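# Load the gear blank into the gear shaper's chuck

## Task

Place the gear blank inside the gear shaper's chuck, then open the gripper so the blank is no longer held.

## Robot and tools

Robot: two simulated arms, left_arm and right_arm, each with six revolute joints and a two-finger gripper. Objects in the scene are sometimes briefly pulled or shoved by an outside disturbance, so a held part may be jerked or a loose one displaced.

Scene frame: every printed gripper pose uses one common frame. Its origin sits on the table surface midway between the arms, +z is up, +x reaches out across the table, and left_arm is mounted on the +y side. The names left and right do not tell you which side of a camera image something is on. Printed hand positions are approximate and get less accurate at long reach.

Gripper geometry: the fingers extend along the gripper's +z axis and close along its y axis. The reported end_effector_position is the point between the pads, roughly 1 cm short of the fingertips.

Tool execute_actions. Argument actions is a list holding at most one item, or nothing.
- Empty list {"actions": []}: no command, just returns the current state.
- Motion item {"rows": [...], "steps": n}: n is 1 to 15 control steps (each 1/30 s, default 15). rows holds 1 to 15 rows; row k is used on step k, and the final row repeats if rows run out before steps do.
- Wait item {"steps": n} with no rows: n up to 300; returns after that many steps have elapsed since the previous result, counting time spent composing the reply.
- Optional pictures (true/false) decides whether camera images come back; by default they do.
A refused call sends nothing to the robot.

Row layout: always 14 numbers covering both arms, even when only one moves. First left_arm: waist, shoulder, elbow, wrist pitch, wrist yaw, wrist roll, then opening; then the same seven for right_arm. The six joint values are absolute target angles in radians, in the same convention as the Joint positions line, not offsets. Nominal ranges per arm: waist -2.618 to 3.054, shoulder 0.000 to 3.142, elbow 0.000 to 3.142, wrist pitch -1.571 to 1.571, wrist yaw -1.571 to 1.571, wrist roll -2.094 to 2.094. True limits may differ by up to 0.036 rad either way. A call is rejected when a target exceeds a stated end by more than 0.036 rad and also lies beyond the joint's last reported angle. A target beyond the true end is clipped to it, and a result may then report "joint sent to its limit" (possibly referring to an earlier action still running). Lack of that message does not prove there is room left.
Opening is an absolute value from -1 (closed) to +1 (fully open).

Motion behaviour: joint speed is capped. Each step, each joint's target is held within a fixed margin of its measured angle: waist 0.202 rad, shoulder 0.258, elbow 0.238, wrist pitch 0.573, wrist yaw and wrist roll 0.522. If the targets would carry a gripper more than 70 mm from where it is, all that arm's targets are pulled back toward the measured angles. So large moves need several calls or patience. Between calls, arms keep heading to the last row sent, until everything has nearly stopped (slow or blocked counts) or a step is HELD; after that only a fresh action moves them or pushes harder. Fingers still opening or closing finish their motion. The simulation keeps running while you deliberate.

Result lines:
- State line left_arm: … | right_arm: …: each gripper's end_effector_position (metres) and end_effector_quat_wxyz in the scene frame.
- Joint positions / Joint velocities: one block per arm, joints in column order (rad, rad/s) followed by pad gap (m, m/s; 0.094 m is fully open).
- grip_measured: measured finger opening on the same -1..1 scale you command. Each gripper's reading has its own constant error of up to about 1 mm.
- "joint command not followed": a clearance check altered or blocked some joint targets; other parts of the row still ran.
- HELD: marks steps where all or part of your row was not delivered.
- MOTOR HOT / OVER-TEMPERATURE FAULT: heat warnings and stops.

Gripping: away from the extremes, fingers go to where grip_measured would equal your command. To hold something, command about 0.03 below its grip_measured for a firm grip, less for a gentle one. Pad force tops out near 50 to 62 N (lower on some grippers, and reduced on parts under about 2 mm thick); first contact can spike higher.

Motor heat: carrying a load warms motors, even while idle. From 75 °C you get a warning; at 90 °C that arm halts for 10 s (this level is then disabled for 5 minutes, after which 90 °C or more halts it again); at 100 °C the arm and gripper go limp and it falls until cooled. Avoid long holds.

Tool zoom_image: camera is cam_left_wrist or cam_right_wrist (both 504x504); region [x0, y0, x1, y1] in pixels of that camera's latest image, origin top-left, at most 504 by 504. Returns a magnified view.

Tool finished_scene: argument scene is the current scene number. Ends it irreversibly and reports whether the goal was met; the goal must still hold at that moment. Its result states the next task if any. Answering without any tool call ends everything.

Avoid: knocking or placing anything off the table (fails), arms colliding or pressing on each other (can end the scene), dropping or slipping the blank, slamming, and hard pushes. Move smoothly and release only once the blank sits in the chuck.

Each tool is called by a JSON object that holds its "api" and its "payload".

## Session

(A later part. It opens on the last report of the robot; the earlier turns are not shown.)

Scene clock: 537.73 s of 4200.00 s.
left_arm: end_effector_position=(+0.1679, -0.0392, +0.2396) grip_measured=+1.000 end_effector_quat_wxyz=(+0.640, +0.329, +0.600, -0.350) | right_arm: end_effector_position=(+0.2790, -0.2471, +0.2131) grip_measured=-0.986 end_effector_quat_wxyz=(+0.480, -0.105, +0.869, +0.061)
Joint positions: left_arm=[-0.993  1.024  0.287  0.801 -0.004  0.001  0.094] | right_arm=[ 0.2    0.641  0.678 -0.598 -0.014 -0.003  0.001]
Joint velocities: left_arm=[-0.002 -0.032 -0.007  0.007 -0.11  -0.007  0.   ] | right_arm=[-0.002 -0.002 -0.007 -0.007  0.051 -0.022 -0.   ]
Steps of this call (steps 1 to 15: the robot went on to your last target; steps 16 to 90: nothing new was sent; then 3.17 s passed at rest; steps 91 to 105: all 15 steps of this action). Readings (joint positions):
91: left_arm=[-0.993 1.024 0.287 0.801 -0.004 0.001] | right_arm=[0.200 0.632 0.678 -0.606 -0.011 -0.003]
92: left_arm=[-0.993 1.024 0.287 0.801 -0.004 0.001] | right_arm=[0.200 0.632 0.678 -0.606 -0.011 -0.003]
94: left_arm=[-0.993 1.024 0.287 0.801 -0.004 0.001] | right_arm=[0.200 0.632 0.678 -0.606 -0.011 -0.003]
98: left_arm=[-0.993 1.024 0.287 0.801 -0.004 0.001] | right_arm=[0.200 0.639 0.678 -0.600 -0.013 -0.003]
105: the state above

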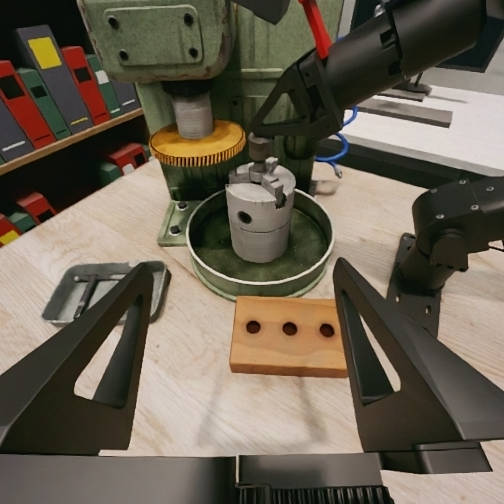

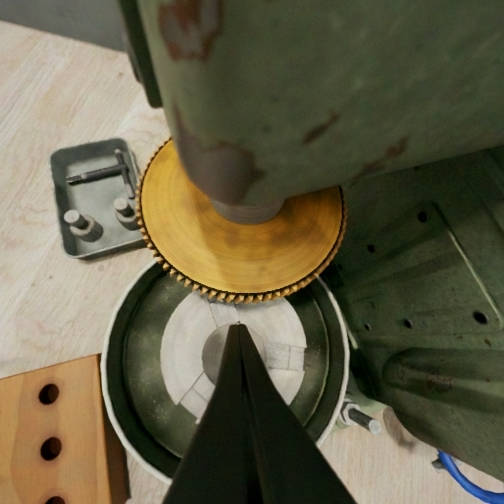

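{"api": "execute_actions", "payload": {"actions": [{"rows":[[-1.0,1.0,0.305,0.8,0,0,1,0.2,0.66,0.657,-0.64,-0.005,0,-1],[-1.0,1.0,0.305,0.8,0,0,1,0.2,0.66,0.657,-0.64,0.0,0,-1],[-1.0,1.0,0.305,0.8,0,0,1,0.2,0.66,0.657,-0.64,0.005,0,-1],[-1.0,1.0,0.305,0.8,0,0,1,0.2,0.66,0.657,-0.64,0.01,0,-1],[-1.0,1.0,0.305,0.8,0,0,1,0.2,0.66,0.657,-0.64,0.015,0,-1]],"steps":15}]}}

{"api": "zoom_image", "payload": {"camera": "cam_left_wrist", "region": [200,90,320,210]}}

Scene clock: 545.23 s of 4200.00 s.
left_arm: end_effector_position=(+0.1679, -0.0392, +0.2396) grip_measured=+1.000 end_effector_quat_wxyz=(+0.640, +0.329, +0.600, -0.350) | right_arm: end_effector_position=(+0.2791, -0.2473, +0.2131) grip_measured=-0.986 end_effector_quat_wxyz=(+0.480, -0.105, +0.869, +0.060)
Joint positions: left_arm=[-0.993  1.024  0.287  0.801 -0.004  0.001  0.094] | right_arm=[ 0.2    0.641  0.678 -0.598 -0.013 -0.003  0.001]
Joint velocities: left_arm=[-0.007  0.012  0.002  0.022 -0.051 -0.125  0.   ] | right_arm=[-0.002  0.002  0.017 -0.037 -0.022 -0.051 -0.   ]
Steps of this call (steps 1 to 15: the robot went on to your last target; steps 16 to 90: nothing new was sent; then 4.00 s passed at rest; steps 91 to 105: all 15 steps of this action). Readings (joint positions):
91: left_arm=[-0.993 1.024 0.287 0.801 -0.004 0.001] | right_arm=[0.200 0.641 0.678 -0.598 -0.014 -0.003]
92: left_arm=[-0.993 1.024 0.287 0.801 -0.004 0.001] | right_arm=[0.200 0.641 0.678 -0.598 -0.014 -0.003]
94: left_arm=[-0.993 1.024 0.287 0.801 -0.004 0.001] | right_arm=[0.200 0.641 0.678 -0.598 -0.014 -0.003]
98: left_arm=[-0.993 1.024 0.287 0.801 -0.004 0.001] | right_arm=[0.200 0.641 0.678 -0.598 -0.013 -0.003]
105: the state above

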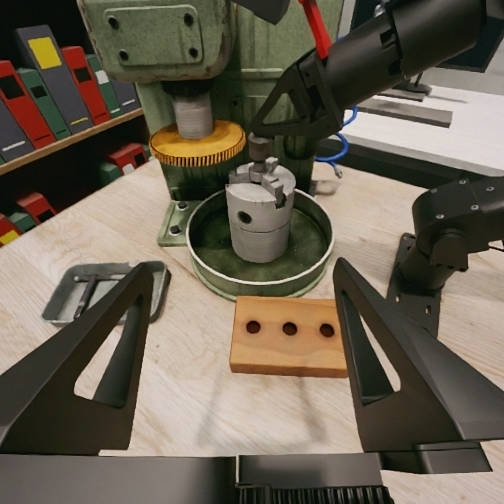

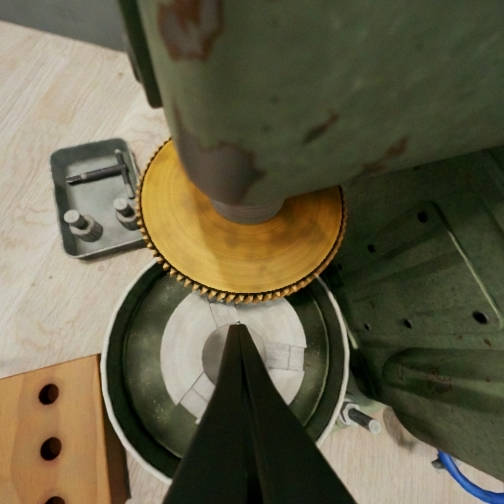

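Region (200, 90, 320, 210) of cam_left_wrist's 504x504 image, scaled by 4.200, with more detail than that image has.

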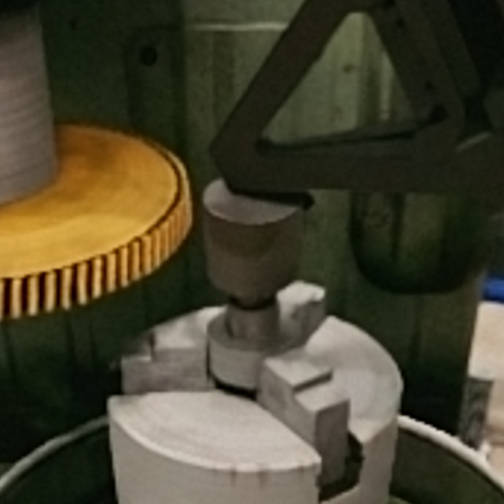

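{"api": "execute_actions", "payload": {"actions": [{"rows":[[-1.0,1.0,0.305,0.8,0,0,1,0.2,0.66,0.657,-0.64,0.02,0,-1],[-1.0,1.0,0.305,0.8,0,0,1,0.2,0.66,0.657,-0.64,0.023,0,-1],[-1.0,1.0,0.305,0.8,0,0,1,0.2,0.66,0.657,-0.64,0.026,0,-1],[-1.0,1.0,0.305,0.8,0,0,1,0.2,0.66,0.657,-0.64,0.029,0,-1],[-1.0,1.0,0.305,0.8,0,0,1,0.2,0.66,0.657,-0.64,0.032,0,-1]],"steps":15}]}}

{"api": "zoom_image", "payload": {"camera": "cam_left_wrist", "region": [200,90,320,210]}}

Scene clock: 551.53 s of 4200.00 s.
left_arm: end_effector_position=(+0.1679, -0.0392, +0.2396) grip_measured=+1.000 end_effector_quat_wxyz=(+0.640, +0.329, +0.600, -0.350) | right_arm: end_effector_position=(+0.2800, -0.2526, +0.2126) grip_measured=-0.986 end_effector_quat_wxyz=(+0.480, -0.097, +0.870, +0.047)
Joint positions: left_arm=[-0.993  1.024  0.287  0.801 -0.004  0.001  0.094] | right_arm=[ 0.2    0.641  0.678 -0.6    0.017 -0.003  0.001]
Joint velocities: left_arm=[-0.002  0.007  0.002 -0.022  0.022 -0.051  0.   ] | right_arm=[ 0.002  0.022 -0.017  0.022 -0.007 -0.007 -0.   ]
Steps of this call (steps 1 to 15: the robot went on to your last target; steps 16 to 90: nothing new was sent; then 2.80 s passed at rest; steps 91 to 105: all 15 steps of this action). Readings (joint positions):
91: left_arm=[-0.993 1.024 0.287 0.801 -0.004 0.001] | right_arm=[0.200 0.641 0.678 -0.598 -0.013 -0.003]
92: left_arm=[-0.993 1.024 0.287 0.801 -0.004 0.001] | right_arm=[0.200 0.641 0.678 -0.598 -0.013 -0.003]
94: left_arm=[-0.993 1.024 0.287 0.801 -0.004 0.001] | right_arm=[0.200 0.641 0.678 -0.598 -0.004 -0.003]
98: left_arm=[-0.993 1.024 0.287 0.801 -0.004 0.001] | right_arm=[0.200 0.641 0.678 -0.600 0.012 -0.003]
105: the state above

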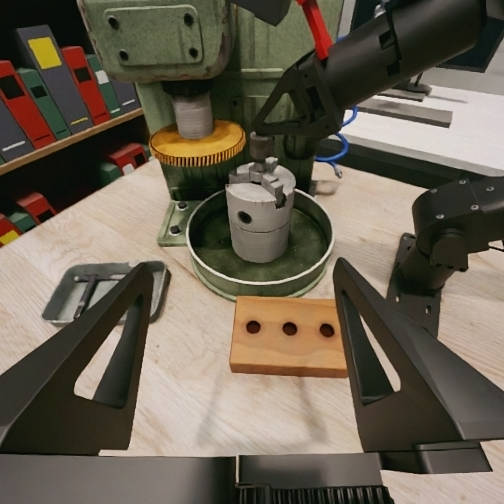

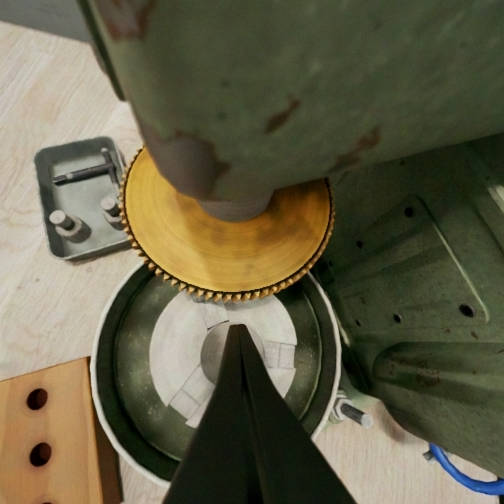

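Region (200, 90, 320, 210) of cam_left_wrist's 504x504 image, scaled by 4.200, with more detail than that image has.

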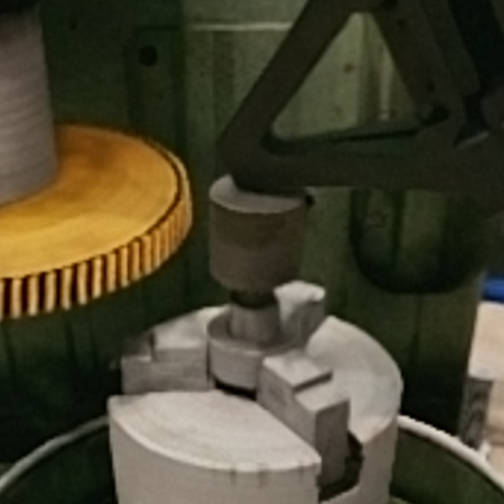

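{"api": "execute_actions", "payload": {"actions": [{"rows":[[-1.0,1.0,0.305,0.8,0,0,1,0.2,0.66,0.657,-0.64,0.01,0,-1],[-1.0,1.0,0.305,0.8,0,0,1,0.2,0.66,0.657,-0.64,0.005,0,-1],[-1.0,1.0,0.305,0.8,0,0,1,0.2,0.66,0.657,-0.64,0.0,0,-1],[-1.0,1.0,0.305,0.8,0,0,1,0.2,0.66,0.657,-0.64,-0.004,0,-1],[-1.0,1.0,0.305,0.8,0,0,1,0.2,0.66,0.657,-0.64,-0.008,0,-1],[-1.0,1.0,0.305,0.8,0,0,1,0.2,0.66,0.657,-0.64,-0.012,0,-1]],"steps":15}], "pictures": false}}

Scene clock: 558.03 s of 4200.00 s.
left_arm: end_effector_position=(+0.1679, -0.0392, +0.2396) grip_measured=+1.000 end_effector_quat_wxyz=(+0.640, +0.329, +0.600, -0.350) | right_arm: end_effector_position=(+0.2792, -0.2502, +0.2123) grip_measured=-0.986 end_effector_quat_wxyz=(+0.479, -0.101, +0.870, +0.053)
Joint positions: left_arm=[-0.993  1.024  0.287  0.801 -0.004  0.001  0.094] | right_arm=[ 0.2    0.641  0.678 -0.602  0.003 -0.003  0.001]
Joint velocities: left_arm=[ 0.007  0.007 -0.002  0.022 -0.066  0.066  0.   ] | right_arm=[-0.012 -0.007 -0.012 -0.037 -0.007  0.066 -0.   ]
Steps of this call (steps 1 to 15: the robot went on to your last target; steps 16 to 90: nothing new was sent; then 3.00 s passed at rest; steps 91 to 105: all 15 steps of this action). Readings (joint positions):
91: left_arm=[-0.993 1.024 0.287 0.801 -0.004 0.001] | right_arm=[0.200 0.641 0.678 -0.600 0.016 -0.003]
92: left_arm=[-0.993 1.024 0.287 0.801 -0.004 0.001] | right_arm=[0.200 0.641 0.678 -0.600 0.016 -0.003]
94: left_arm=[-0.993 1.024 0.287 0.801 -0.004 0.001] | right_arm=[0.200 0.641 0.678 -0.601 0.013 -0.003]
98: left_arm=[-0.993 1.024 0.287 0.801 -0.004 0.001] | right_arm=[0.200 0.641 0.678 -0.602 0.005 -0.003]
105: the state above

Slowly sinking. Press a bit harder with elbow.

{"api": "execute_actions", "payload": {"actions": [{"rows":[[-1.0,1.0,0.305,0.8,0,0,1,0.2,0.66,0.652,-0.65,-0.012,0,-1],[-1.0,1.0,0.305,0.8,0,0,1,0.2,0.66,0.648,-0.66,-0.012,0,-1],[-1.0,1.0,0.305,0.8,0,0,1,0.2,0.66,0.644,-0.67,-0.012,0,-1],[-1.0,1.0,0.305,0.8,0,0,1,0.2,0.66,0.64,-0.68,-0.012,0,-1]],"steps":15}]}}

{"api": "zoom_image", "payload": {"camera": "cam_left_wrist", "region": [200,90,320,210]}}

Scene clock: 566.70 s of 4200.00 s.
left_arm: end_effector_position=(+0.1679, -0.0392, +0.2396) grip_measured=+1.000 end_effector_quat_wxyz=(+0.640, +0.329, +0.600, -0.350) | right_arm: end_effector_position=(+0.2791, -0.2501, +0.2114) grip_measured=-0.986 end_effector_quat_wxyz=(+0.478, -0.101, +0.871, +0.053)
Joint positions: left_arm=[-0.993  1.024  0.287  0.801 -0.004  0.001  0.094] | right_arm=[ 0.2    0.641  0.676 -0.602  0.002 -0.003  0.001]
Joint velocities: left_arm=[ 0.007 -0.002 -0.002  0.007  0.051  0.007  0.   ] | right_arm=[ 0.017 -0.002 -0.012  0.095  0.007  0.066 -0.   ]
Steps of this call (steps 1 to 15: the robot went on to your last target; steps 16 to 90: nothing new was sent; then 5.17 s passed at rest; steps 91 to 105: all 15 steps of this action). Readings (joint positions):
91: left_arm=[-0.993 1.024 0.287 0.801 -0.004 0.001] | right_arm=[0.200 0.641 0.678 -0.602 0.003 -0.003]
92: left_arm=[-0.993 1.024 0.287 0.801 -0.004 0.001] | right_arm=[0.200 0.641 0.678 -0.603 0.003 -0.003]
94: left_arm=[-0.993 1.024 0.287 0.801 -0.004 0.001] | right_arm=[0.200 0.641 0.676 -0.603 0.003 -0.003]
98: left_arm=[-0.993 1.024 0.287 0.801 -0.004 0.001] | right_arm=[0.200 0.641 0.676 -0.602 0.002 -0.003]
105: the state above

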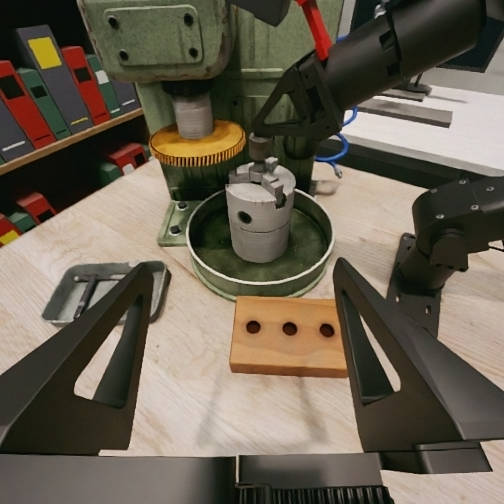

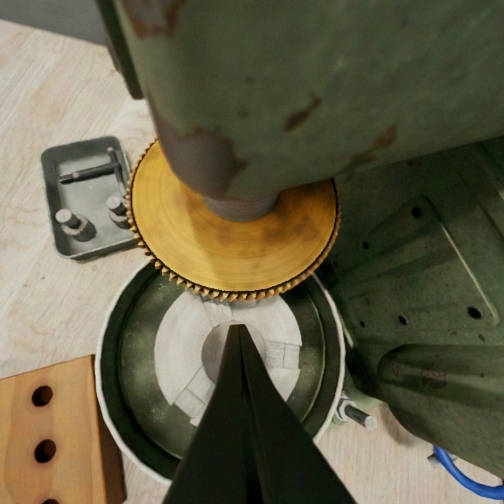

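Region (200, 90, 320, 210) of cam_left_wrist's 504x504 image, scaled by 4.200, with more detail than that image has.

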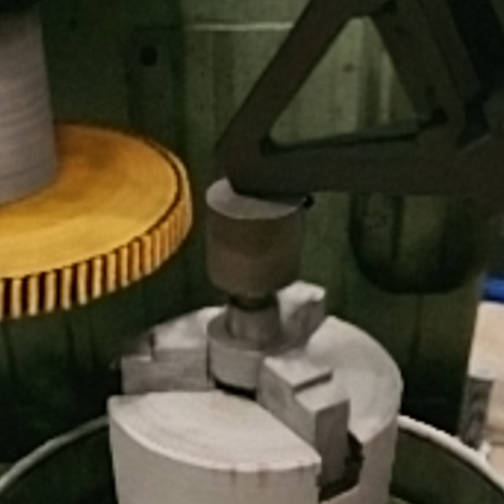

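{"api": "execute_actions", "payload": {"actions": [{"rows":[[-1.0,1.0,0.305,0.8,0,0,1,0.2,0.66,0.635,-0.69,-0.012,0,-1],[-1.0,1.0,0.305,0.8,0,0,1,0.2,0.66,0.63,-0.70,-0.012,0,-1],[-1.0,1.0,0.305,0.8,0,0,1,0.2,0.66,0.625,-0.71,-0.012,0,-1],[-1.0,1.0,0.305,0.8,0,0,1,0.2,0.66,0.62,-0.72,-0.012,0,-1],[-1.0,1.0,0.305,0.8,0,0,1,0.2,0.66,0.615,-0.73,-0.012,0,-1],[-1.0,1.0,0.305,0.8,0,0,1,0.2,0.66,0.61,-0.74,-0.012,0,-1]],"steps":15}]}}

{"api": "zoom_image", "payload": {"camera": "cam_left_wrist", "region": [200,90,320,210]}}

Scene clock: 573.77 s of 4200.00 s.
left_arm: end_effector_position=(+0.1679, -0.0392, +0.2396) grip_measured=+1.000 end_effector_quat_wxyz=(+0.640, +0.329, +0.600, -0.350) | right_arm: end_effector_position=(+0.2800, -0.2499, +0.2095) grip_measured=-0.986 end_effector_quat_wxyz=(+0.479, -0.101, +0.870, +0.053)
Joint positions: left_arm=[-0.993  1.024  0.287  0.801 -0.004  0.001  0.094] | right_arm=[ 0.2    0.641  0.666 -0.59   0.002 -0.003  0.001]
Joint velocities: left_arm=[ 0.007 -0.007  0.002  0.081 -0.022 -0.007  0.   ] | right_arm=[ 0.002 -0.017 -0.002  0.022 -0.007  0.007  0.   ]
Steps of this call (steps 1 to 15: the robot went on to your last target; steps 16 to 90: nothing new was sent; then 3.57 s passed at rest; steps 91 to 105: all 15 steps of this action). Readings (joint positions):
91: left_arm=[-0.993 1.024 0.287 0.801 -0.004 0.001] | right_arm=[0.200 0.641 0.676 -0.602 0.002 -0.003]
92: left_arm=[-0.993 1.024 0.287 0.801 -0.004 0.001] | right_arm=[0.200 0.641 0.675 -0.602 0.002 -0.003]
94: left_arm=[-0.993 1.024 0.287 0.801 -0.004 0.001] | right_arm=[0.200 0.641 0.671 -0.598 0.002 -0.003]
98: left_arm=[-0.993 1.024 0.287 0.801 -0.004 0.001] | right_arm=[0.200 0.641 0.666 -0.590 0.002 -0.003]
105: the state above

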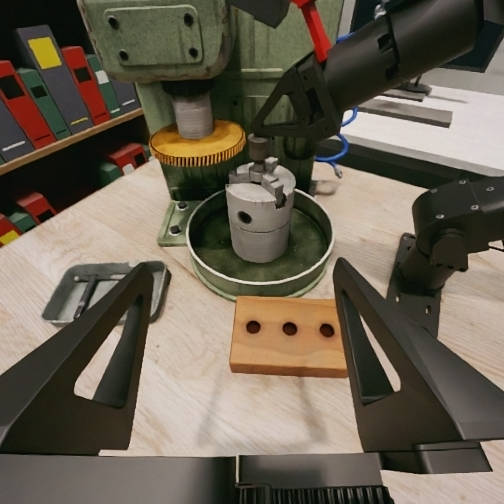

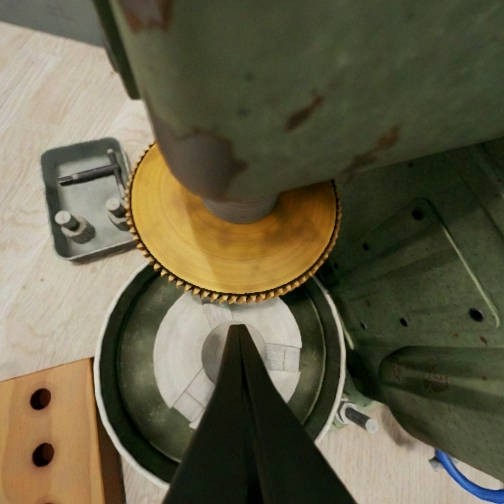

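Region (200, 90, 320, 210) of cam_left_wrist's 504x504 image, scaled by 4.200, with more detail than that image has.

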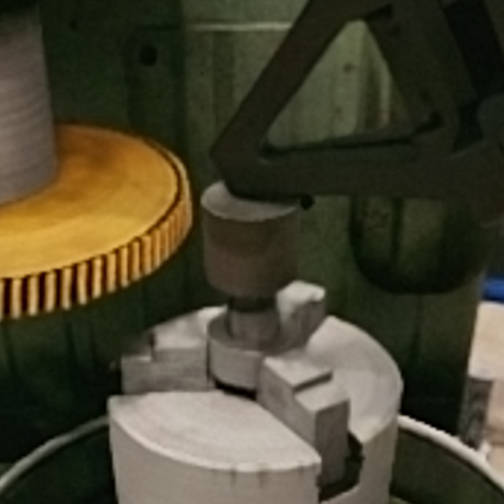

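{"api": "execute_actions", "payload": {"actions": [{"rows":[[-1.0,1.0,0.305,0.8,0,0,1,0.2,0.66,0.61,-0.755,-0.012,0,-1],[-1.0,1.0,0.305,0.8,0,0,1,0.2,0.66,0.61,-0.77,-0.012,0,-1],[-1.0,1.0,0.305,0.8,0,0,1,0.2,0.66,0.61,-0.785,-0.012,0,-1],[-1.0,1.0,0.305,0.8,0,0,1,0.2,0.66,0.61,-0.80,-0.012,0,-1],[-1.0,1.0,0.305,0.8,0,0,1,0.2,0.66,0.61,-0.81,-0.012,0,-1]],"steps":15}]}}

{"api": "zoom_image", "payload": {"camera": "cam_left_wrist", "region": [200,90,320,210]}}

Scene clock: 587.90 s of 4200.00 s.
left_arm: end_effector_position=(+0.1679, -0.0392, +0.2396) grip_measured=+1.000 end_effector_quat_wxyz=(+0.640, +0.329, +0.600, -0.350) | right_arm: end_effector_position=(+0.2797, -0.2500, +0.2090) grip_measured=-0.986 end_effector_quat_wxyz=(+0.478, -0.101, +0.871, +0.053)
Joint positions: left_arm=[-0.993  1.024  0.287  0.801 -0.004  0.001  0.094] | right_arm=[ 0.2    0.641  0.666 -0.592  0.002 -0.003  0.001]
Joint velocities: left_arm=[-0.007 -0.022 -0.002  0.022 -0.051 -0.037  0.   ] | right_arm=[-0.002 -0.017 -0.012 -0.095 -0.037 -0.081 -0.001]
Steps of this call (steps 1 to 15: the robot went on to your last target; steps 16 to 90: nothing new was sent; then 10.63 s passed at rest; steps 91 to 105: all 15 steps of this action). Readings (joint positions):
91: left_arm=[-0.993 1.024 0.287 0.801 -0.004 0.001] | right_arm=[0.200 0.641 0.666 -0.590 0.002 -0.003]
92: left_arm=[-0.993 1.024 0.287 0.801 -0.004 0.001] | right_arm=[0.200 0.641 0.666 -0.590 0.002 -0.003]
94: left_arm=[-0.993 1.024 0.287 0.801 -0.004 0.001] | right_arm=[0.200 0.641 0.666 -0.591 0.002 -0.003]
98: left_arm=[-0.993 1.024 0.287 0.801 -0.004 0.001] | right_arm=[0.200 0.641 0.666 -0.592 0.002 -0.003]
105: the state above

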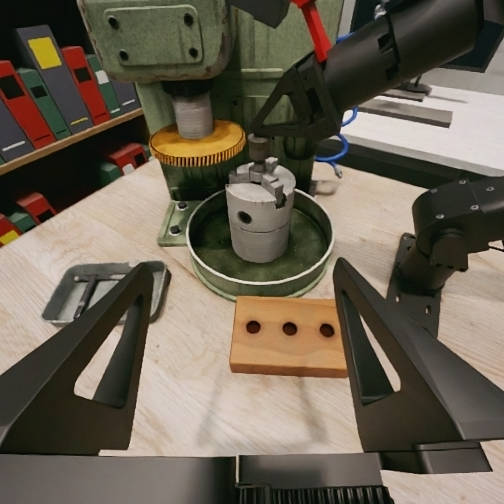

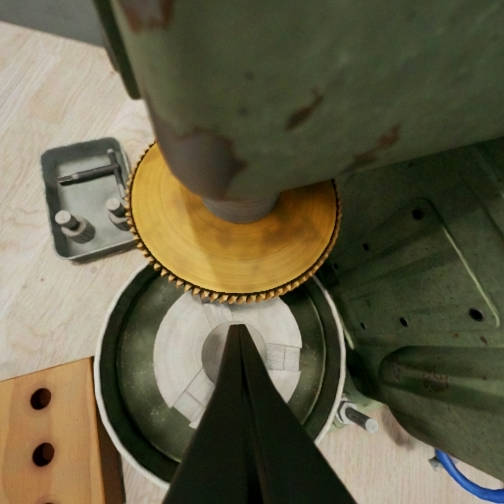

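Region (200, 90, 320, 210) of cam_left_wrist's 504x504 image, scaled by 4.200, with more detail than that image has.

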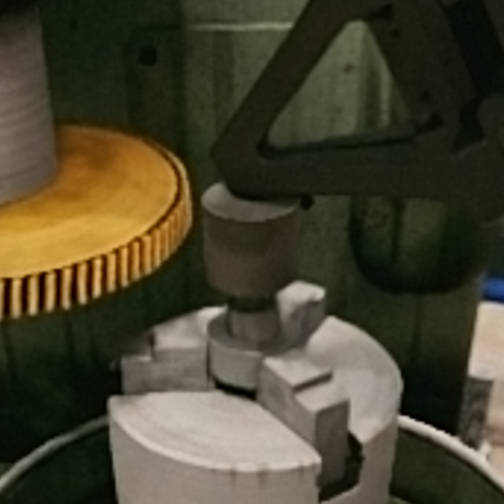

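Back off shoulder slowly to pull the top back under pressure.

{"api": "execute_actions", "payload": {"actions": [{"rows":[[-1.0,1.0,0.305,0.8,0,0,1,0.2,0.655,0.61,-0.81,-0.012,0,-1],[-1.0,1.0,0.305,0.8,0,0,1,0.2,0.65,0.61,-0.81,-0.012,0,-1],[-1.0,1.0,0.305,0.8,0,0,1,0.2,0.646,0.61,-0.81,-0.012,0,-1],[-1.0,1.0,0.305,0.8,0,0,1,0.2,0.642,0.61,-0.81,-0.012,0,-1],[-1.0,1.0,0.305,0.8,0,0,1,0.2,0.638,0.61,-0.81,-0.012,0,-1],[-1.0,1.0,0.305,0.8,0,0,1,0.2,0.635,0.61,-0.81,-0.012,0,-1]],"steps":15}]}}

{"api": "zoom_image", "payload": {"camera": "cam_left_wrist", "region": [200,90,320,210]}}

Scene clock: 596.07 s of 4200.00 s.
left_arm: end_effector_position=(+0.1679, -0.0392, +0.2396) grip_measured=+1.000 end_effector_quat_wxyz=(+0.640, +0.329, +0.600, -0.350) | right_arm: end_effector_position=(+0.2797, -0.2500, +0.2090) grip_measured=-0.986 end_effector_quat_wxyz=(+0.478, -0.101, +0.871, +0.053)
Joint positions: left_arm=[-0.993  1.024  0.287  0.801 -0.004  0.001  0.094] | right_arm=[ 0.2    0.641  0.666 -0.592  0.002 -0.003  0.001]
Joint velocities: left_arm=[ 0.002  0.012  0.002 -0.066  0.007  0.037  0.   ] | right_arm=[ 0.002 -0.012  0.002  0.051 -0.066  0.022  0.   ]
Steps of this call (steps 1 to 15: the robot went on to your last target; steps 16 to 90: nothing new was sent; then 4.67 s passed at rest; steps 91 to 105: all 15 steps of this action). Readings (joint positions):
91: left_arm=[-0.993 1.024 0.287 0.801 -0.004 0.001] | right_arm=[0.200 0.641 0.666 -0.592 0.002 -0.003]
92: left_arm=[-0.993 1.024 0.287 0.801 -0.004 0.001] | right_arm=[0.200 0.641 0.666 -0.592 0.002 -0.003]
94: left_arm=[-0.993 1.024 0.287 0.801 -0.004 0.001] | right_arm=[0.200 0.641 0.666 -0.592 0.002 -0.003]
98: left_arm=[-0.993 1.024 0.287 0.801 -0.004 0.001] | right_arm=[0.200 0.641 0.666 -0.592 0.002 -0.003]
105: the state above

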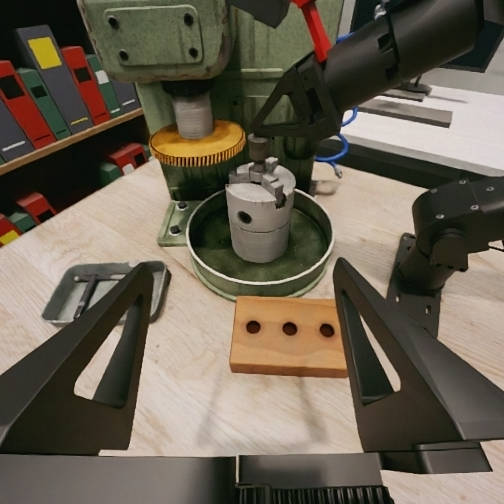

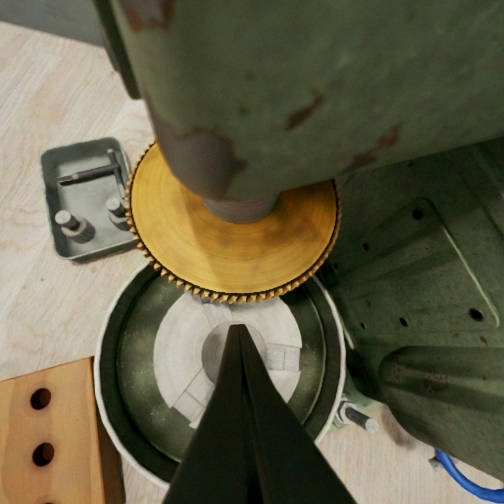

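Region (200, 90, 320, 210) of cam_left_wrist's 504x504 image, scaled by 4.200, with more detail than that image has.

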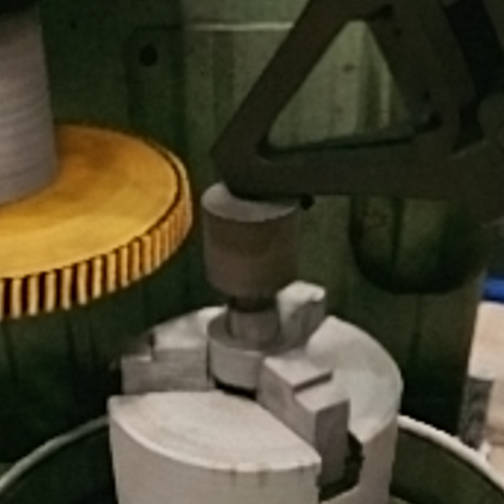

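{"api": "execute_actions", "payload": {"actions": [{"rows":[[-1.0,1.0,0.305,0.8,0,0,1,0.2,0.632,0.61,-0.78,-0.012,0,-1],[-1.0,1.0,0.305,0.8,0,0,1,0.2,0.629,0.61,-0.78,-0.012,0,-1],[-1.0,1.0,0.305,0.8,0,0,1,0.2,0.626,0.61,-0.78,-0.012,0,-1],[-1.0,1.0,0.305,0.8,0,0,1,0.2,0.623,0.61,-0.78,-0.012,0,-1],[-1.0,1.0,0.305,0.8,0,0,1,0.2,0.62,0.61,-0.78,-0.012,0,-1]],"steps":15}]}}

{"api": "zoom_image", "payload": {"camera": "cam_left_wrist", "region": [200,90,320,210]}}

Scene clock: 604.00 s of 4200.00 s.
left_arm: end_effector_position=(+0.1679, -0.0392, +0.2396) grip_measured=+1.000 end_effector_quat_wxyz=(+0.640, +0.329, +0.600, -0.350) | right_arm: end_effector_position=(+0.2771, -0.2506, +0.2097) grip_measured=-0.986 end_effector_quat_wxyz=(+0.479, -0.101, +0.871, +0.053)
Joint positions: left_arm=[-0.993  1.024  0.287  0.801 -0.004  0.001  0.094] | right_arm=[ 0.2    0.628  0.666 -0.604  0.003 -0.003  0.001]
Joint velocities: left_arm=[-0.002  0.012 -0.002 -0.051  0.022  0.022  0.   ] | right_arm=[-0.017 -0.012  0.007 -0.037  0.051 -0.007  0.   ]
Steps of this call (steps 1 to 15: the robot went on to your last target; steps 16 to 90: nothing new was sent; then 4.43 s passed at rest; steps 91 to 105: all 15 steps of this action). Readings (joint positions):
91: left_arm=[-0.993 1.024 0.287 0.801 -0.004 0.001] | right_arm=[0.200 0.640 0.666 -0.592 0.002 -0.003]
92: left_arm=[-0.993 1.024 0.287 0.801 -0.004 0.001] | right_arm=[0.200 0.637 0.666 -0.593 0.002 -0.003]
94: left_arm=[-0.993 1.024 0.287 0.801 -0.004 0.001] | right_arm=[0.200 0.634 0.666 -0.597 0.003 -0.003]
98: left_arm=[-0.993 1.024 0.287 0.801 -0.004 0.001] | right_arm=[0.200 0.629 0.666 -0.603 0.003 -0.003]
105: the state above

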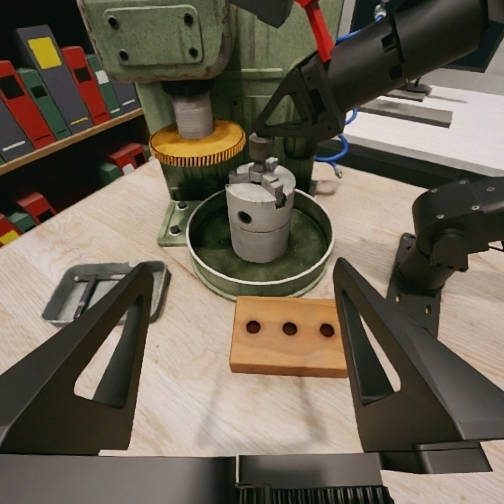

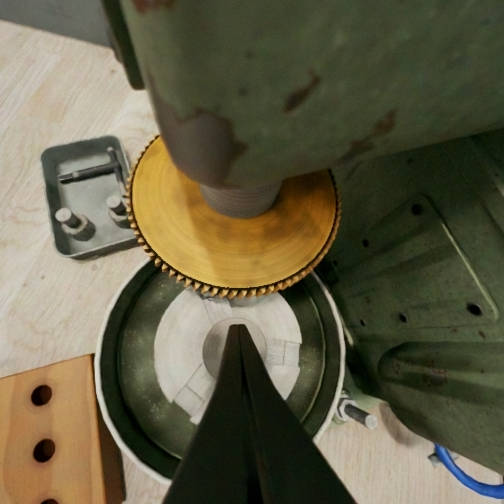

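Region (200, 90, 320, 210) of cam_left_wrist's 504x504 image, scaled by 4.200, with more detail than that image has.

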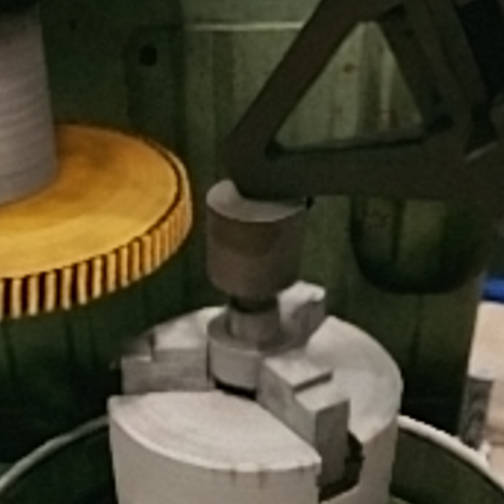

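{"api": "zoom_image", "payload": {"camera": "cam_left_wrist", "region": [240,150,280,190]}}

Region (240, 150, 280, 190) of cam_left_wrist's 504x504 image, scaled by 12.600, with more detail than that image has.

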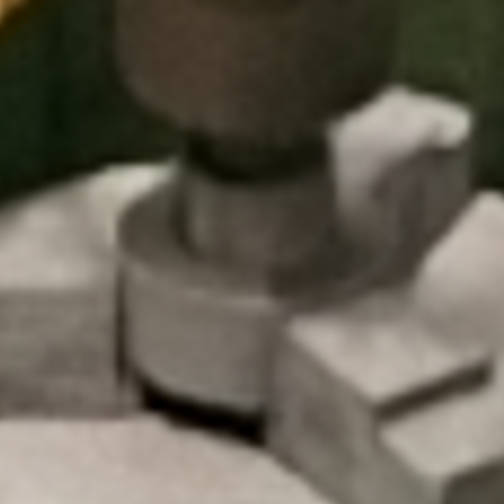

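{"api": "execute_actions", "payload": {"actions": [{"rows":[[-1.0,1.0,0.305,0.8,0,0,1,0.2,0.63,0.64,-0.68,0.03,0,-1],[-1.0,1.0,0.305,0.8,0,0,1,0.2,0.63,0.64,-0.68,0.03,0,-1],[-1.0,1.0,0.305,0.8,0,0,1,0.2,0.63,0.64,-0.68,0.03,0,-1],[-1.0,1.0,0.305,0.8,0,0,1,0.2,0.63,0.64,-0.68,-0.025,0,-1],[-1.0,1.0,0.305,0.8,0,0,1,0.2,0.63,0.64,-0.68,-0.025,0,-1],[-1.0,1.0,0.305,0.8,0,0,1,0.2,0.63,0.64,-0.68,-0.025,0,-1],[-1.0,1.0,0.305,0.8,0,0,1,0.2,0.63,0.64,-0.68,0.03,0,-1],[-1.0,1.0,0.305,0.8,0,0,1,0.2,0.63,0.64,-0.68,0.03,0,-1],[-1.0,1.0,0.305,0.8,0,0,1,0.2,0.63,0.64,-0.68,0.03,0,-1],[-1.0,1.0,0.305,0.8,0,0,1,0.2,0.63,0.64,-0.68,-0.025,0,-1],[-1.0,1.0,0.305,0.8,0,0,1,0.2,0.63,0.64,-0.68,-0.025,0,-1],[-1.0,1.0,0.305,0.8,0,0,1,0.2,0.63,0.64,-0.68,-0.025,0,-1],[-1.0,1.0,0.305,0.8,0,0,1,0.2,0.63,0.64,-0.68,0.03,0,-1],[-1.0,1.0,0.305,0.8,0,0,1,0.2,0.63,0.64,-0.68,0.03,0,-1],[-1.0,1.0,0.305,0.8,0,0,1,0.2,0.63,0.64,-0.68,0.003,0,-1]],"steps":15}]}}

{"api": "zoom_image", "payload": {"camera": "cam_left_wrist", "region": [200,90,320,210]}}

Scene clock: 620.47 s of 4200.00 s.
left_arm: end_effector_position=(+0.1679, -0.0392, +0.2396) grip_measured=+1.000 end_effector_quat_wxyz=(+0.640, +0.329, +0.600, -0.350) | right_arm: end_effector_position=(+0.2775, -0.2513, +0.2101) grip_measured=-0.986 end_effector_quat_wxyz=(+0.480, -0.100, +0.870, +0.052)
Joint positions: left_arm=[-0.993  1.024  0.287  0.801 -0.004  0.001  0.094] | right_arm=[ 0.2    0.628  0.666 -0.602  0.006 -0.003  0.001]
Joint velocities: left_arm=[ 0.002 -0.002  0.012 -0.007 -0.066 -0.037  0.   ] | right_arm=[ 0.017 -0.017 -0.017  0.022 -0.007 -0.037 -0.   ]
Steps of this call (steps 1 to 15: the robot went on to your last target; steps 16 to 90: nothing new was sent; then 12.97 s passed at rest; steps 91 to 105: all 15 steps of this action). Readings (joint positions):
91: left_arm=[-0.993 1.024 0.287 0.801 -0.004 0.001] | right_arm=[0.200 0.628 0.666 -0.600 0.004 -0.003]
92: left_arm=[-0.993 1.024 0.287 0.801 -0.004 0.001] | right_arm=[0.200 0.628 0.666 -0.600 0.008 -0.003]
94: left_arm=[-0.993 1.024 0.287 0.801 -0.004 0.001] | right_arm=[0.200 0.628 0.666 -0.600 0.004 -0.003]
98: left_arm=[-0.993 1.024 0.287 0.801 -0.004 0.001] | right_arm=[0.200 0.628 0.666 -0.600 0.008 -0.003]
105: the state above

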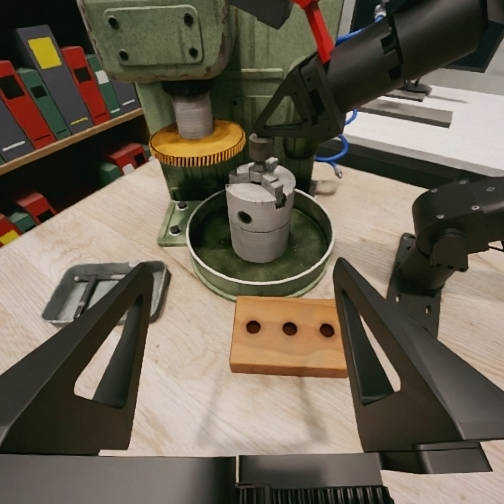

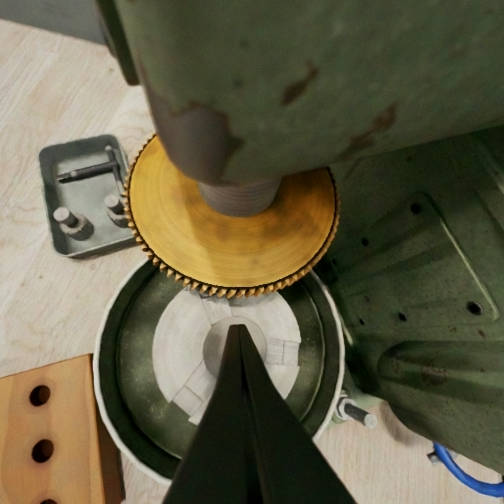

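Region (200, 90, 320, 210) of cam_left_wrist's 504x504 image, scaled by 4.200, with more detail than that image has.

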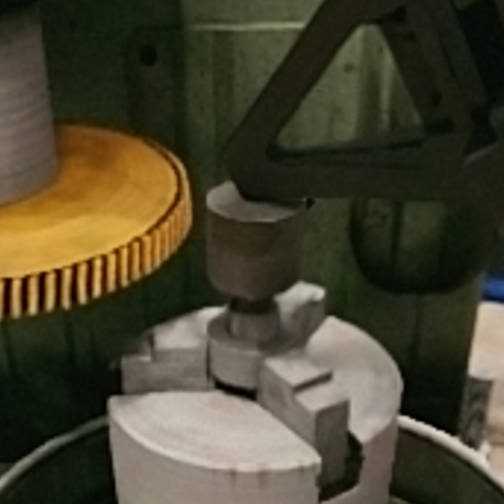

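Wiggling makes slow progress (z 0.2101 at lower pressure). Repeat with a bit more elbow.

{"api": "execute_actions", "payload": {"actions": [{"rows":[[-1.0,1.0,0.305,0.8,0,0,1,0.2,0.63,0.625,-0.70,-0.03,0,-1],[-1.0,1.0,0.305,0.8,0,0,1,0.2,0.63,0.625,-0.70,-0.03,0,-1],[-1.0,1.0,0.305,0.8,0,0,1,0.2,0.63,0.625,-0.70,-0.03,0,-1],[-1.0,1.0,0.305,0.8,0,0,1,0.2,0.63,0.625,-0.70,0.035,0,-1],[-1.0,1.0,0.305,0.8,0,0,1,0.2,0.63,0.625,-0.70,0.035,0,-1],[-1.0,1.0,0.305,0.8,0,0,1,0.2,0.63,0.625,-0.70,0.035,0,-1],[-1.0,1.0,0.305,0.8,0,0,1,0.2,0.63,0.625,-0.70,-0.03,0,-1],[-1.0,1.0,0.305,0.8,0,0,1,0.2,0.63,0.625,-0.70,-0.03,0,-1],[-1.0,1.0,0.305,0.8,0,0,1,0.2,0.63,0.625,-0.70,-0.03,0,-1],[-1.0,1.0,0.305,0.8,0,0,1,0.2,0.63,0.625,-0.70,0.035,0,-1],[-1.0,1.0,0.305,0.8,0,0,1,0.2,0.63,0.625,-0.70,0.035,0,-1],[-1.0,1.0,0.305,0.8,0,0,1,0.2,0.63,0.625,-0.70,0.035,0,-1],[-1.0,1.0,0.305,0.8,0,0,1,0.2,0.63,0.625,-0.70,-0.03,0,-1],[-1.0,1.0,0.305,0.8,0,0,1,0.2,0.63,0.625,-0.70,-0.03,0,-1],[-1.0,1.0,0.305,0.8,0,0,1,0.2,0.63,0.625,-0.70,0.003,0,-1]],"steps":15}], "pictures": false}}

{"api": "execute_actions", "payload": {"actions": [{"rows":[[-1.0,1.0,0.305,0.8,0,0,1,0.2,0.63,0.625,-0.70,0.035,0,-1],[-1.0,1.0,0.305,0.8,0,0,1,0.2,0.63,0.625,-0.70,0.035,0,-1],[-1.0,1.0,0.305,0.8,0,0,1,0.2,0.63,0.625,-0.70,0.035,0,-1],[-1.0,1.0,0.305,0.8,0,0,1,0.2,0.63,0.625,-0.70,-0.03,0,-1],[-1.0,1.0,0.305,0.8,0,0,1,0.2,0.63,0.625,-0.70,-0.03,0,-1],[-1.0,1.0,0.305,0.8,0,0,1,0.2,0.63,0.625,-0.70,-0.03,0,-1],[-1.0,1.0,0.305,0.8,0,0,1,0.2,0.63,0.625,-0.70,0.035,0,-1],[-1.0,1.0,0.305,0.8,0,0,1,0.2,0.63,0.625,-0.70,0.035,0,-1],[-1.0,1.0,0.305,0.8,0,0,1,0.2,0.63,0.625,-0.70,0.035,0,-1],[-1.0,1.0,0.305,0.8,0,0,1,0.2,0.63,0.625,-0.70,-0.03,0,-1],[-1.0,1.0,0.305,0.8,0,0,1,0.2,0.63,0.625,-0.70,-0.03,0,-1],[-1.0,1.0,0.305,0.8,0,0,1,0.2,0.63,0.625,-0.70,-0.03,0,-1],[-1.0,1.0,0.305,0.8,0,0,1,0.2,0.63,0.625,-0.70,0.035,0,-1],[-1.0,1.0,0.305,0.8,0,0,1,0.2,0.63,0.625,-0.70,0.035,0,-1],[-1.0,1.0,0.305,0.8,0,0,1,0.2,0.63,0.625,-0.70,0.003,0,-1]],"steps":15}]}}

{"api": "zoom_image", "payload": {"camera": "cam_left_wrist", "region": [200,90,320,210]}}

Scene clock: 644.03 s of 4200.00 s.
left_arm: end_effector_position=(+0.1679, -0.0392, +0.2396) grip_measured=+1.000 end_effector_quat_wxyz=(+0.640, +0.329, +0.600, -0.350) | right_arm: end_effector_position=(+0.2770, -0.2505, +0.2089) grip_measured=-0.986 end_effector_quat_wxyz=(+0.478, -0.101, +0.871, +0.054)
Joint positions: left_arm=[-0.993  1.024  0.287  0.801 -0.004  0.001  0.094] | right_arm=[ 0.2    0.628  0.664 -0.603  0.001 -0.003  0.001]
Joint velocities: left_arm=[ 0.027 -0.002 -0.012 -0.066  0.022  0.022  0.   ] | right_arm=[-0.007 -0.002  0.002 -0.022  0.022 -0.051  0.   ]
Steps of this call (steps 1 to 15: the robot went on to your last target; steps 16 to 90: nothing new was sent; then 20.07 s passed at rest; steps 91 to 105: all 15 steps of this action). Readings (joint positions):
91: left_arm=[-0.993 1.024 0.287 0.801 -0.004 0.001] | right_arm=[0.200 0.628 0.665 -0.602 0.003 -0.003]
92: left_arm=[-0.993 1.024 0.287 0.801 -0.004 0.001] | right_arm=[0.200 0.628 0.664 -0.601 0.001 -0.003]
94: left_arm=[-0.993 1.024 0.287 0.801 -0.004 0.001] | right_arm=[0.200 0.628 0.664 -0.601 0.005 -0.003]
98: left_arm=[-0.993 1.024 0.287 0.801 -0.004 0.001] | right_arm=[0.200 0.628 0.664 -0.602 0.001 -0.003]
105: the state above

Scene clock: 644.53 s of 4200.00 s.
left_arm: end_effector_position=(+0.1679, -0.0392, +0.2396) grip_measured=+1.000 end_effector_quat_wxyz=(+0.640, +0.329, +0.600, -0.350) | right_arm: end_effector_position=(+0.2768, -0.2511, +0.2077) grip_measured=-0.986 end_effector_quat_wxyz=(+0.476, -0.100, +0.872, +0.052)
Joint positions: left_arm=[-0.993  1.024  0.287  0.801 -0.004  0.001  0.094] | right_arm=[ 0.2    0.628  0.662 -0.605  0.005 -0.003  0.001]
Joint velocities: left_arm=[ 0.002  0.007 -0.007  0.022  0.051  0.022  0.   ] | right_arm=[-0.007 -0.027 -0.017  0.007 -0.051 -0.007 -0.   ]
Steps of this call (steps 1 to 15: all 15 steps of this action). Readings (joint positions):
1: left_arm=[-0.993 1.024 0.287 0.801 -0.004 0.001] | right_arm=[0.200 0.628 0.664 -0.604 0.005 -0.003]
2: left_arm=[-0.993 1.024 0.287 0.801 -0.004 0.001] | right_arm=[0.200 0.628 0.663 -0.604 0.007 -0.003]
4: left_arm=[-0.993 1.024 0.287 0.801 -0.004 0.001] | right_arm=[0.200 0.628 0.663 -0.604 0.002 -0.003]
8: left_arm=[-0.993 1.024 0.287 0.801 -0.004 0.001] | right_arm=[0.200 0.628 0.662 -0.604 0.006 -0.003]
15: the state above

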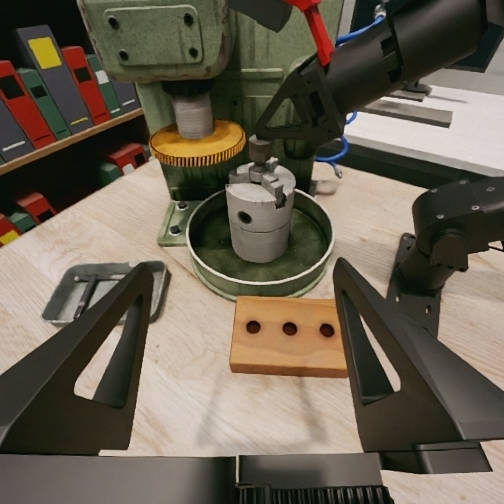

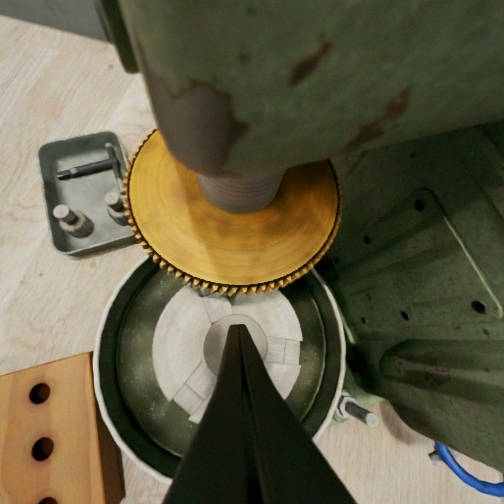

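Region (200, 90, 320, 210) of cam_left_wrist's 504x504 image, scaled by 4.200, with more detail than that image has.

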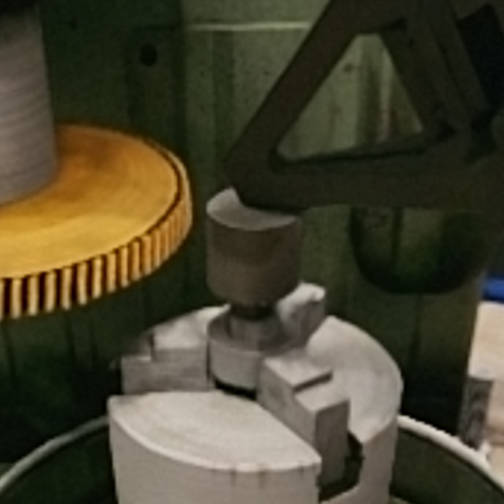

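It's going in (friction fit). Now try a plain harder push.

{"api": "execute_actions", "payload": {"actions": [{"rows":[[-1.0,1.0,0.305,0.8,0,0,1,0.2,0.63,0.615,-0.72,0.003,0,-1],[-1.0,1.0,0.305,0.8,0,0,1,0.2,0.63,0.61,-0.74,0.003,0,-1],[-1.0,1.0,0.305,0.8,0,0,1,0.2,0.63,0.605,-0.76,0.003,0,-1],[-1.0,1.0,0.305,0.8,0,0,1,0.2,0.63,0.60,-0.77,0.003,0,-1]],"steps":15}], "pictures": false}}

Scene clock: 650.33 s of 4200.00 s.
left_arm: end_effector_position=(+0.1679, -0.0392, +0.2396) grip_measured=+1.000 end_effector_quat_wxyz=(+0.640, +0.329, +0.600, -0.350) | right_arm: end_effector_position=(+0.2706, -0.2523, +0.1917) grip_measured=-0.986 end_effector_quat_wxyz=(+0.454, -0.102, +0.884, +0.050)
Joint positions: left_arm=[-0.993  1.024  0.287  0.801 -0.004  0.001  0.094] | right_arm=[ 0.2    0.626  0.64  -0.637  0.003 -0.003  0.001]
Joint velocities: left_arm=[-0.007 -0.012  0.012  0.007 -0.007  0.007  0.   ] | right_arm=[-0.012  0.002  0.007  0.007  0.007 -0.022 -0.   ]
Steps of this call (steps 1 to 15: the robot went on to your last target; steps 16 to 90: nothing new was sent; then 2.30 s passed at rest; steps 91 to 105: all 15 steps of this action). Readings (joint positions):
91: left_arm=[-0.993 1.024 0.287 0.801 -0.004 0.001] | right_arm=[0.200 0.628 0.660 -0.605 0.004 -0.003]
92: left_arm=[-0.993 1.024 0.287 0.801 -0.004 0.001] | right_arm=[0.200 0.628 0.659 -0.605 0.004 -0.003]
94: left_arm=[-0.993 1.024 0.287 0.801 -0.004 0.001] | right_arm=[0.200 0.628 0.656 -0.604 0.004 -0.003]
98: left_arm=[-0.993 1.024 0.287 0.801 -0.004 0.001] | right_arm=[0.200 0.628 0.654 -0.603 0.004 -0.003]
105: the state above

{"api": "execute_actions", "payload": {"actions": [{"rows":[[-1.0,1.0,0.305,0.8,0,0,1,0.2,0.63,0.65,-0.64,0.003,0,-1],[-1.0,1.0,0.305,0.8,0,0,1,0.2,0.63,0.67,-0.64,0.003,0,-1],[-1.0,1.0,0.305,0.8,0,0,1,0.2,0.63,0.69,-0.64,0.003,0,-1],[-1.0,1.0,0.305,0.8,0,0,1,0.2,0.63,0.71,-0.64,0.003,0,-1]],"steps":15}]}}

{"api": "zoom_image", "payload": {"camera": "cam_left_wrist", "region": [200,90,320,210]}}

Scene clock: 655.10 s of 4200.00 s.
left_arm: end_effector_position=(+0.1679, -0.0392, +0.2396) grip_measured=+1.000 end_effector_quat_wxyz=(+0.640, +0.329, +0.600, -0.350) | right_arm: end_effector_position=(+0.2739, -0.2515, +0.2130) grip_measured=-0.986 end_effector_quat_wxyz=(+0.475, -0.101, +0.873, +0.052)
Joint positions: left_arm=[-0.993  1.024  0.287  0.801 -0.004  0.001  0.094] | right_arm=[ 0.2    0.626  0.688 -0.637  0.003 -0.003  0.001]
Joint velocities: left_arm=[-0.022  0.027 -0.012  0.037  0.022  0.066  0.   ] | right_arm=[-0.002 -0.017  0.012  0.037 -0.022  0.022 -0.001]
Steps of this call (steps 1 to 15: the robot went on to your last target; steps 16 to 90: nothing new was sent; then 1.27 s passed at rest; steps 91 to 105: all 15 steps of this action). Readings (joint positions):
91: left_arm=[-0.993 1.024 0.287 0.801 -0.004 0.001] | right_arm=[0.200 0.626 0.640 -0.632 0.003 -0.003]
92: left_arm=[-0.993 1.024 0.287 0.801 -0.004 0.001] | right_arm=[0.200 0.626 0.642 -0.631 0.003 -0.003]
94: left_arm=[-0.993 1.024 0.287 0.801 -0.004 0.001] | right_arm=[0.200 0.626 0.652 -0.637 0.003 -0.003]
98: left_arm=[-0.993 1.024 0.287 0.801 -0.004 0.001] | right_arm=[0.200 0.626 0.685 -0.638 0.003 -0.003]
105: the state above

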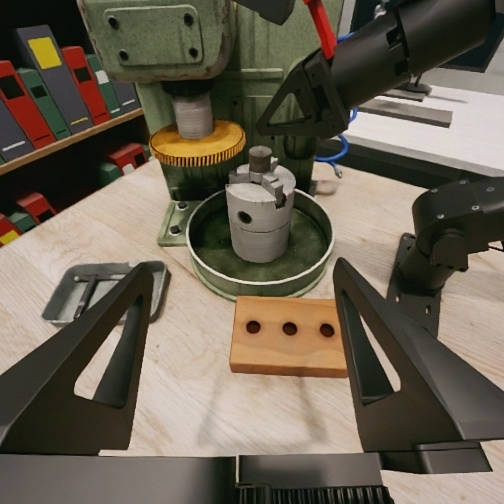

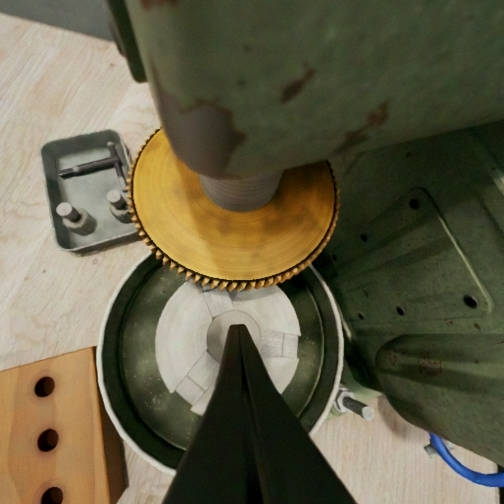

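Region (200, 90, 320, 210) of cam_left_wrist's 504x504 image, scaled by 4.200, with more detail than that image has.

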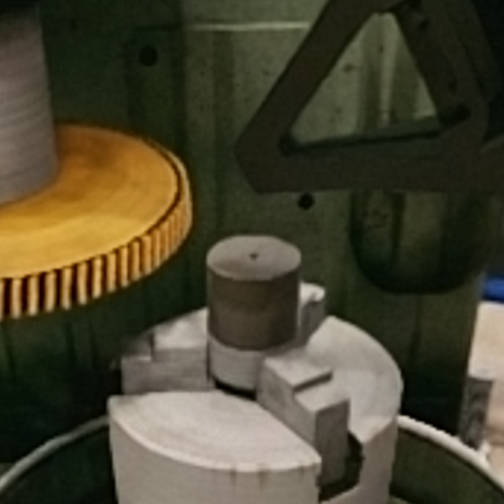

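Seated.

{"api": "finished_scene", "payload": {"scene": 1}}

The scene is finished: the task was done.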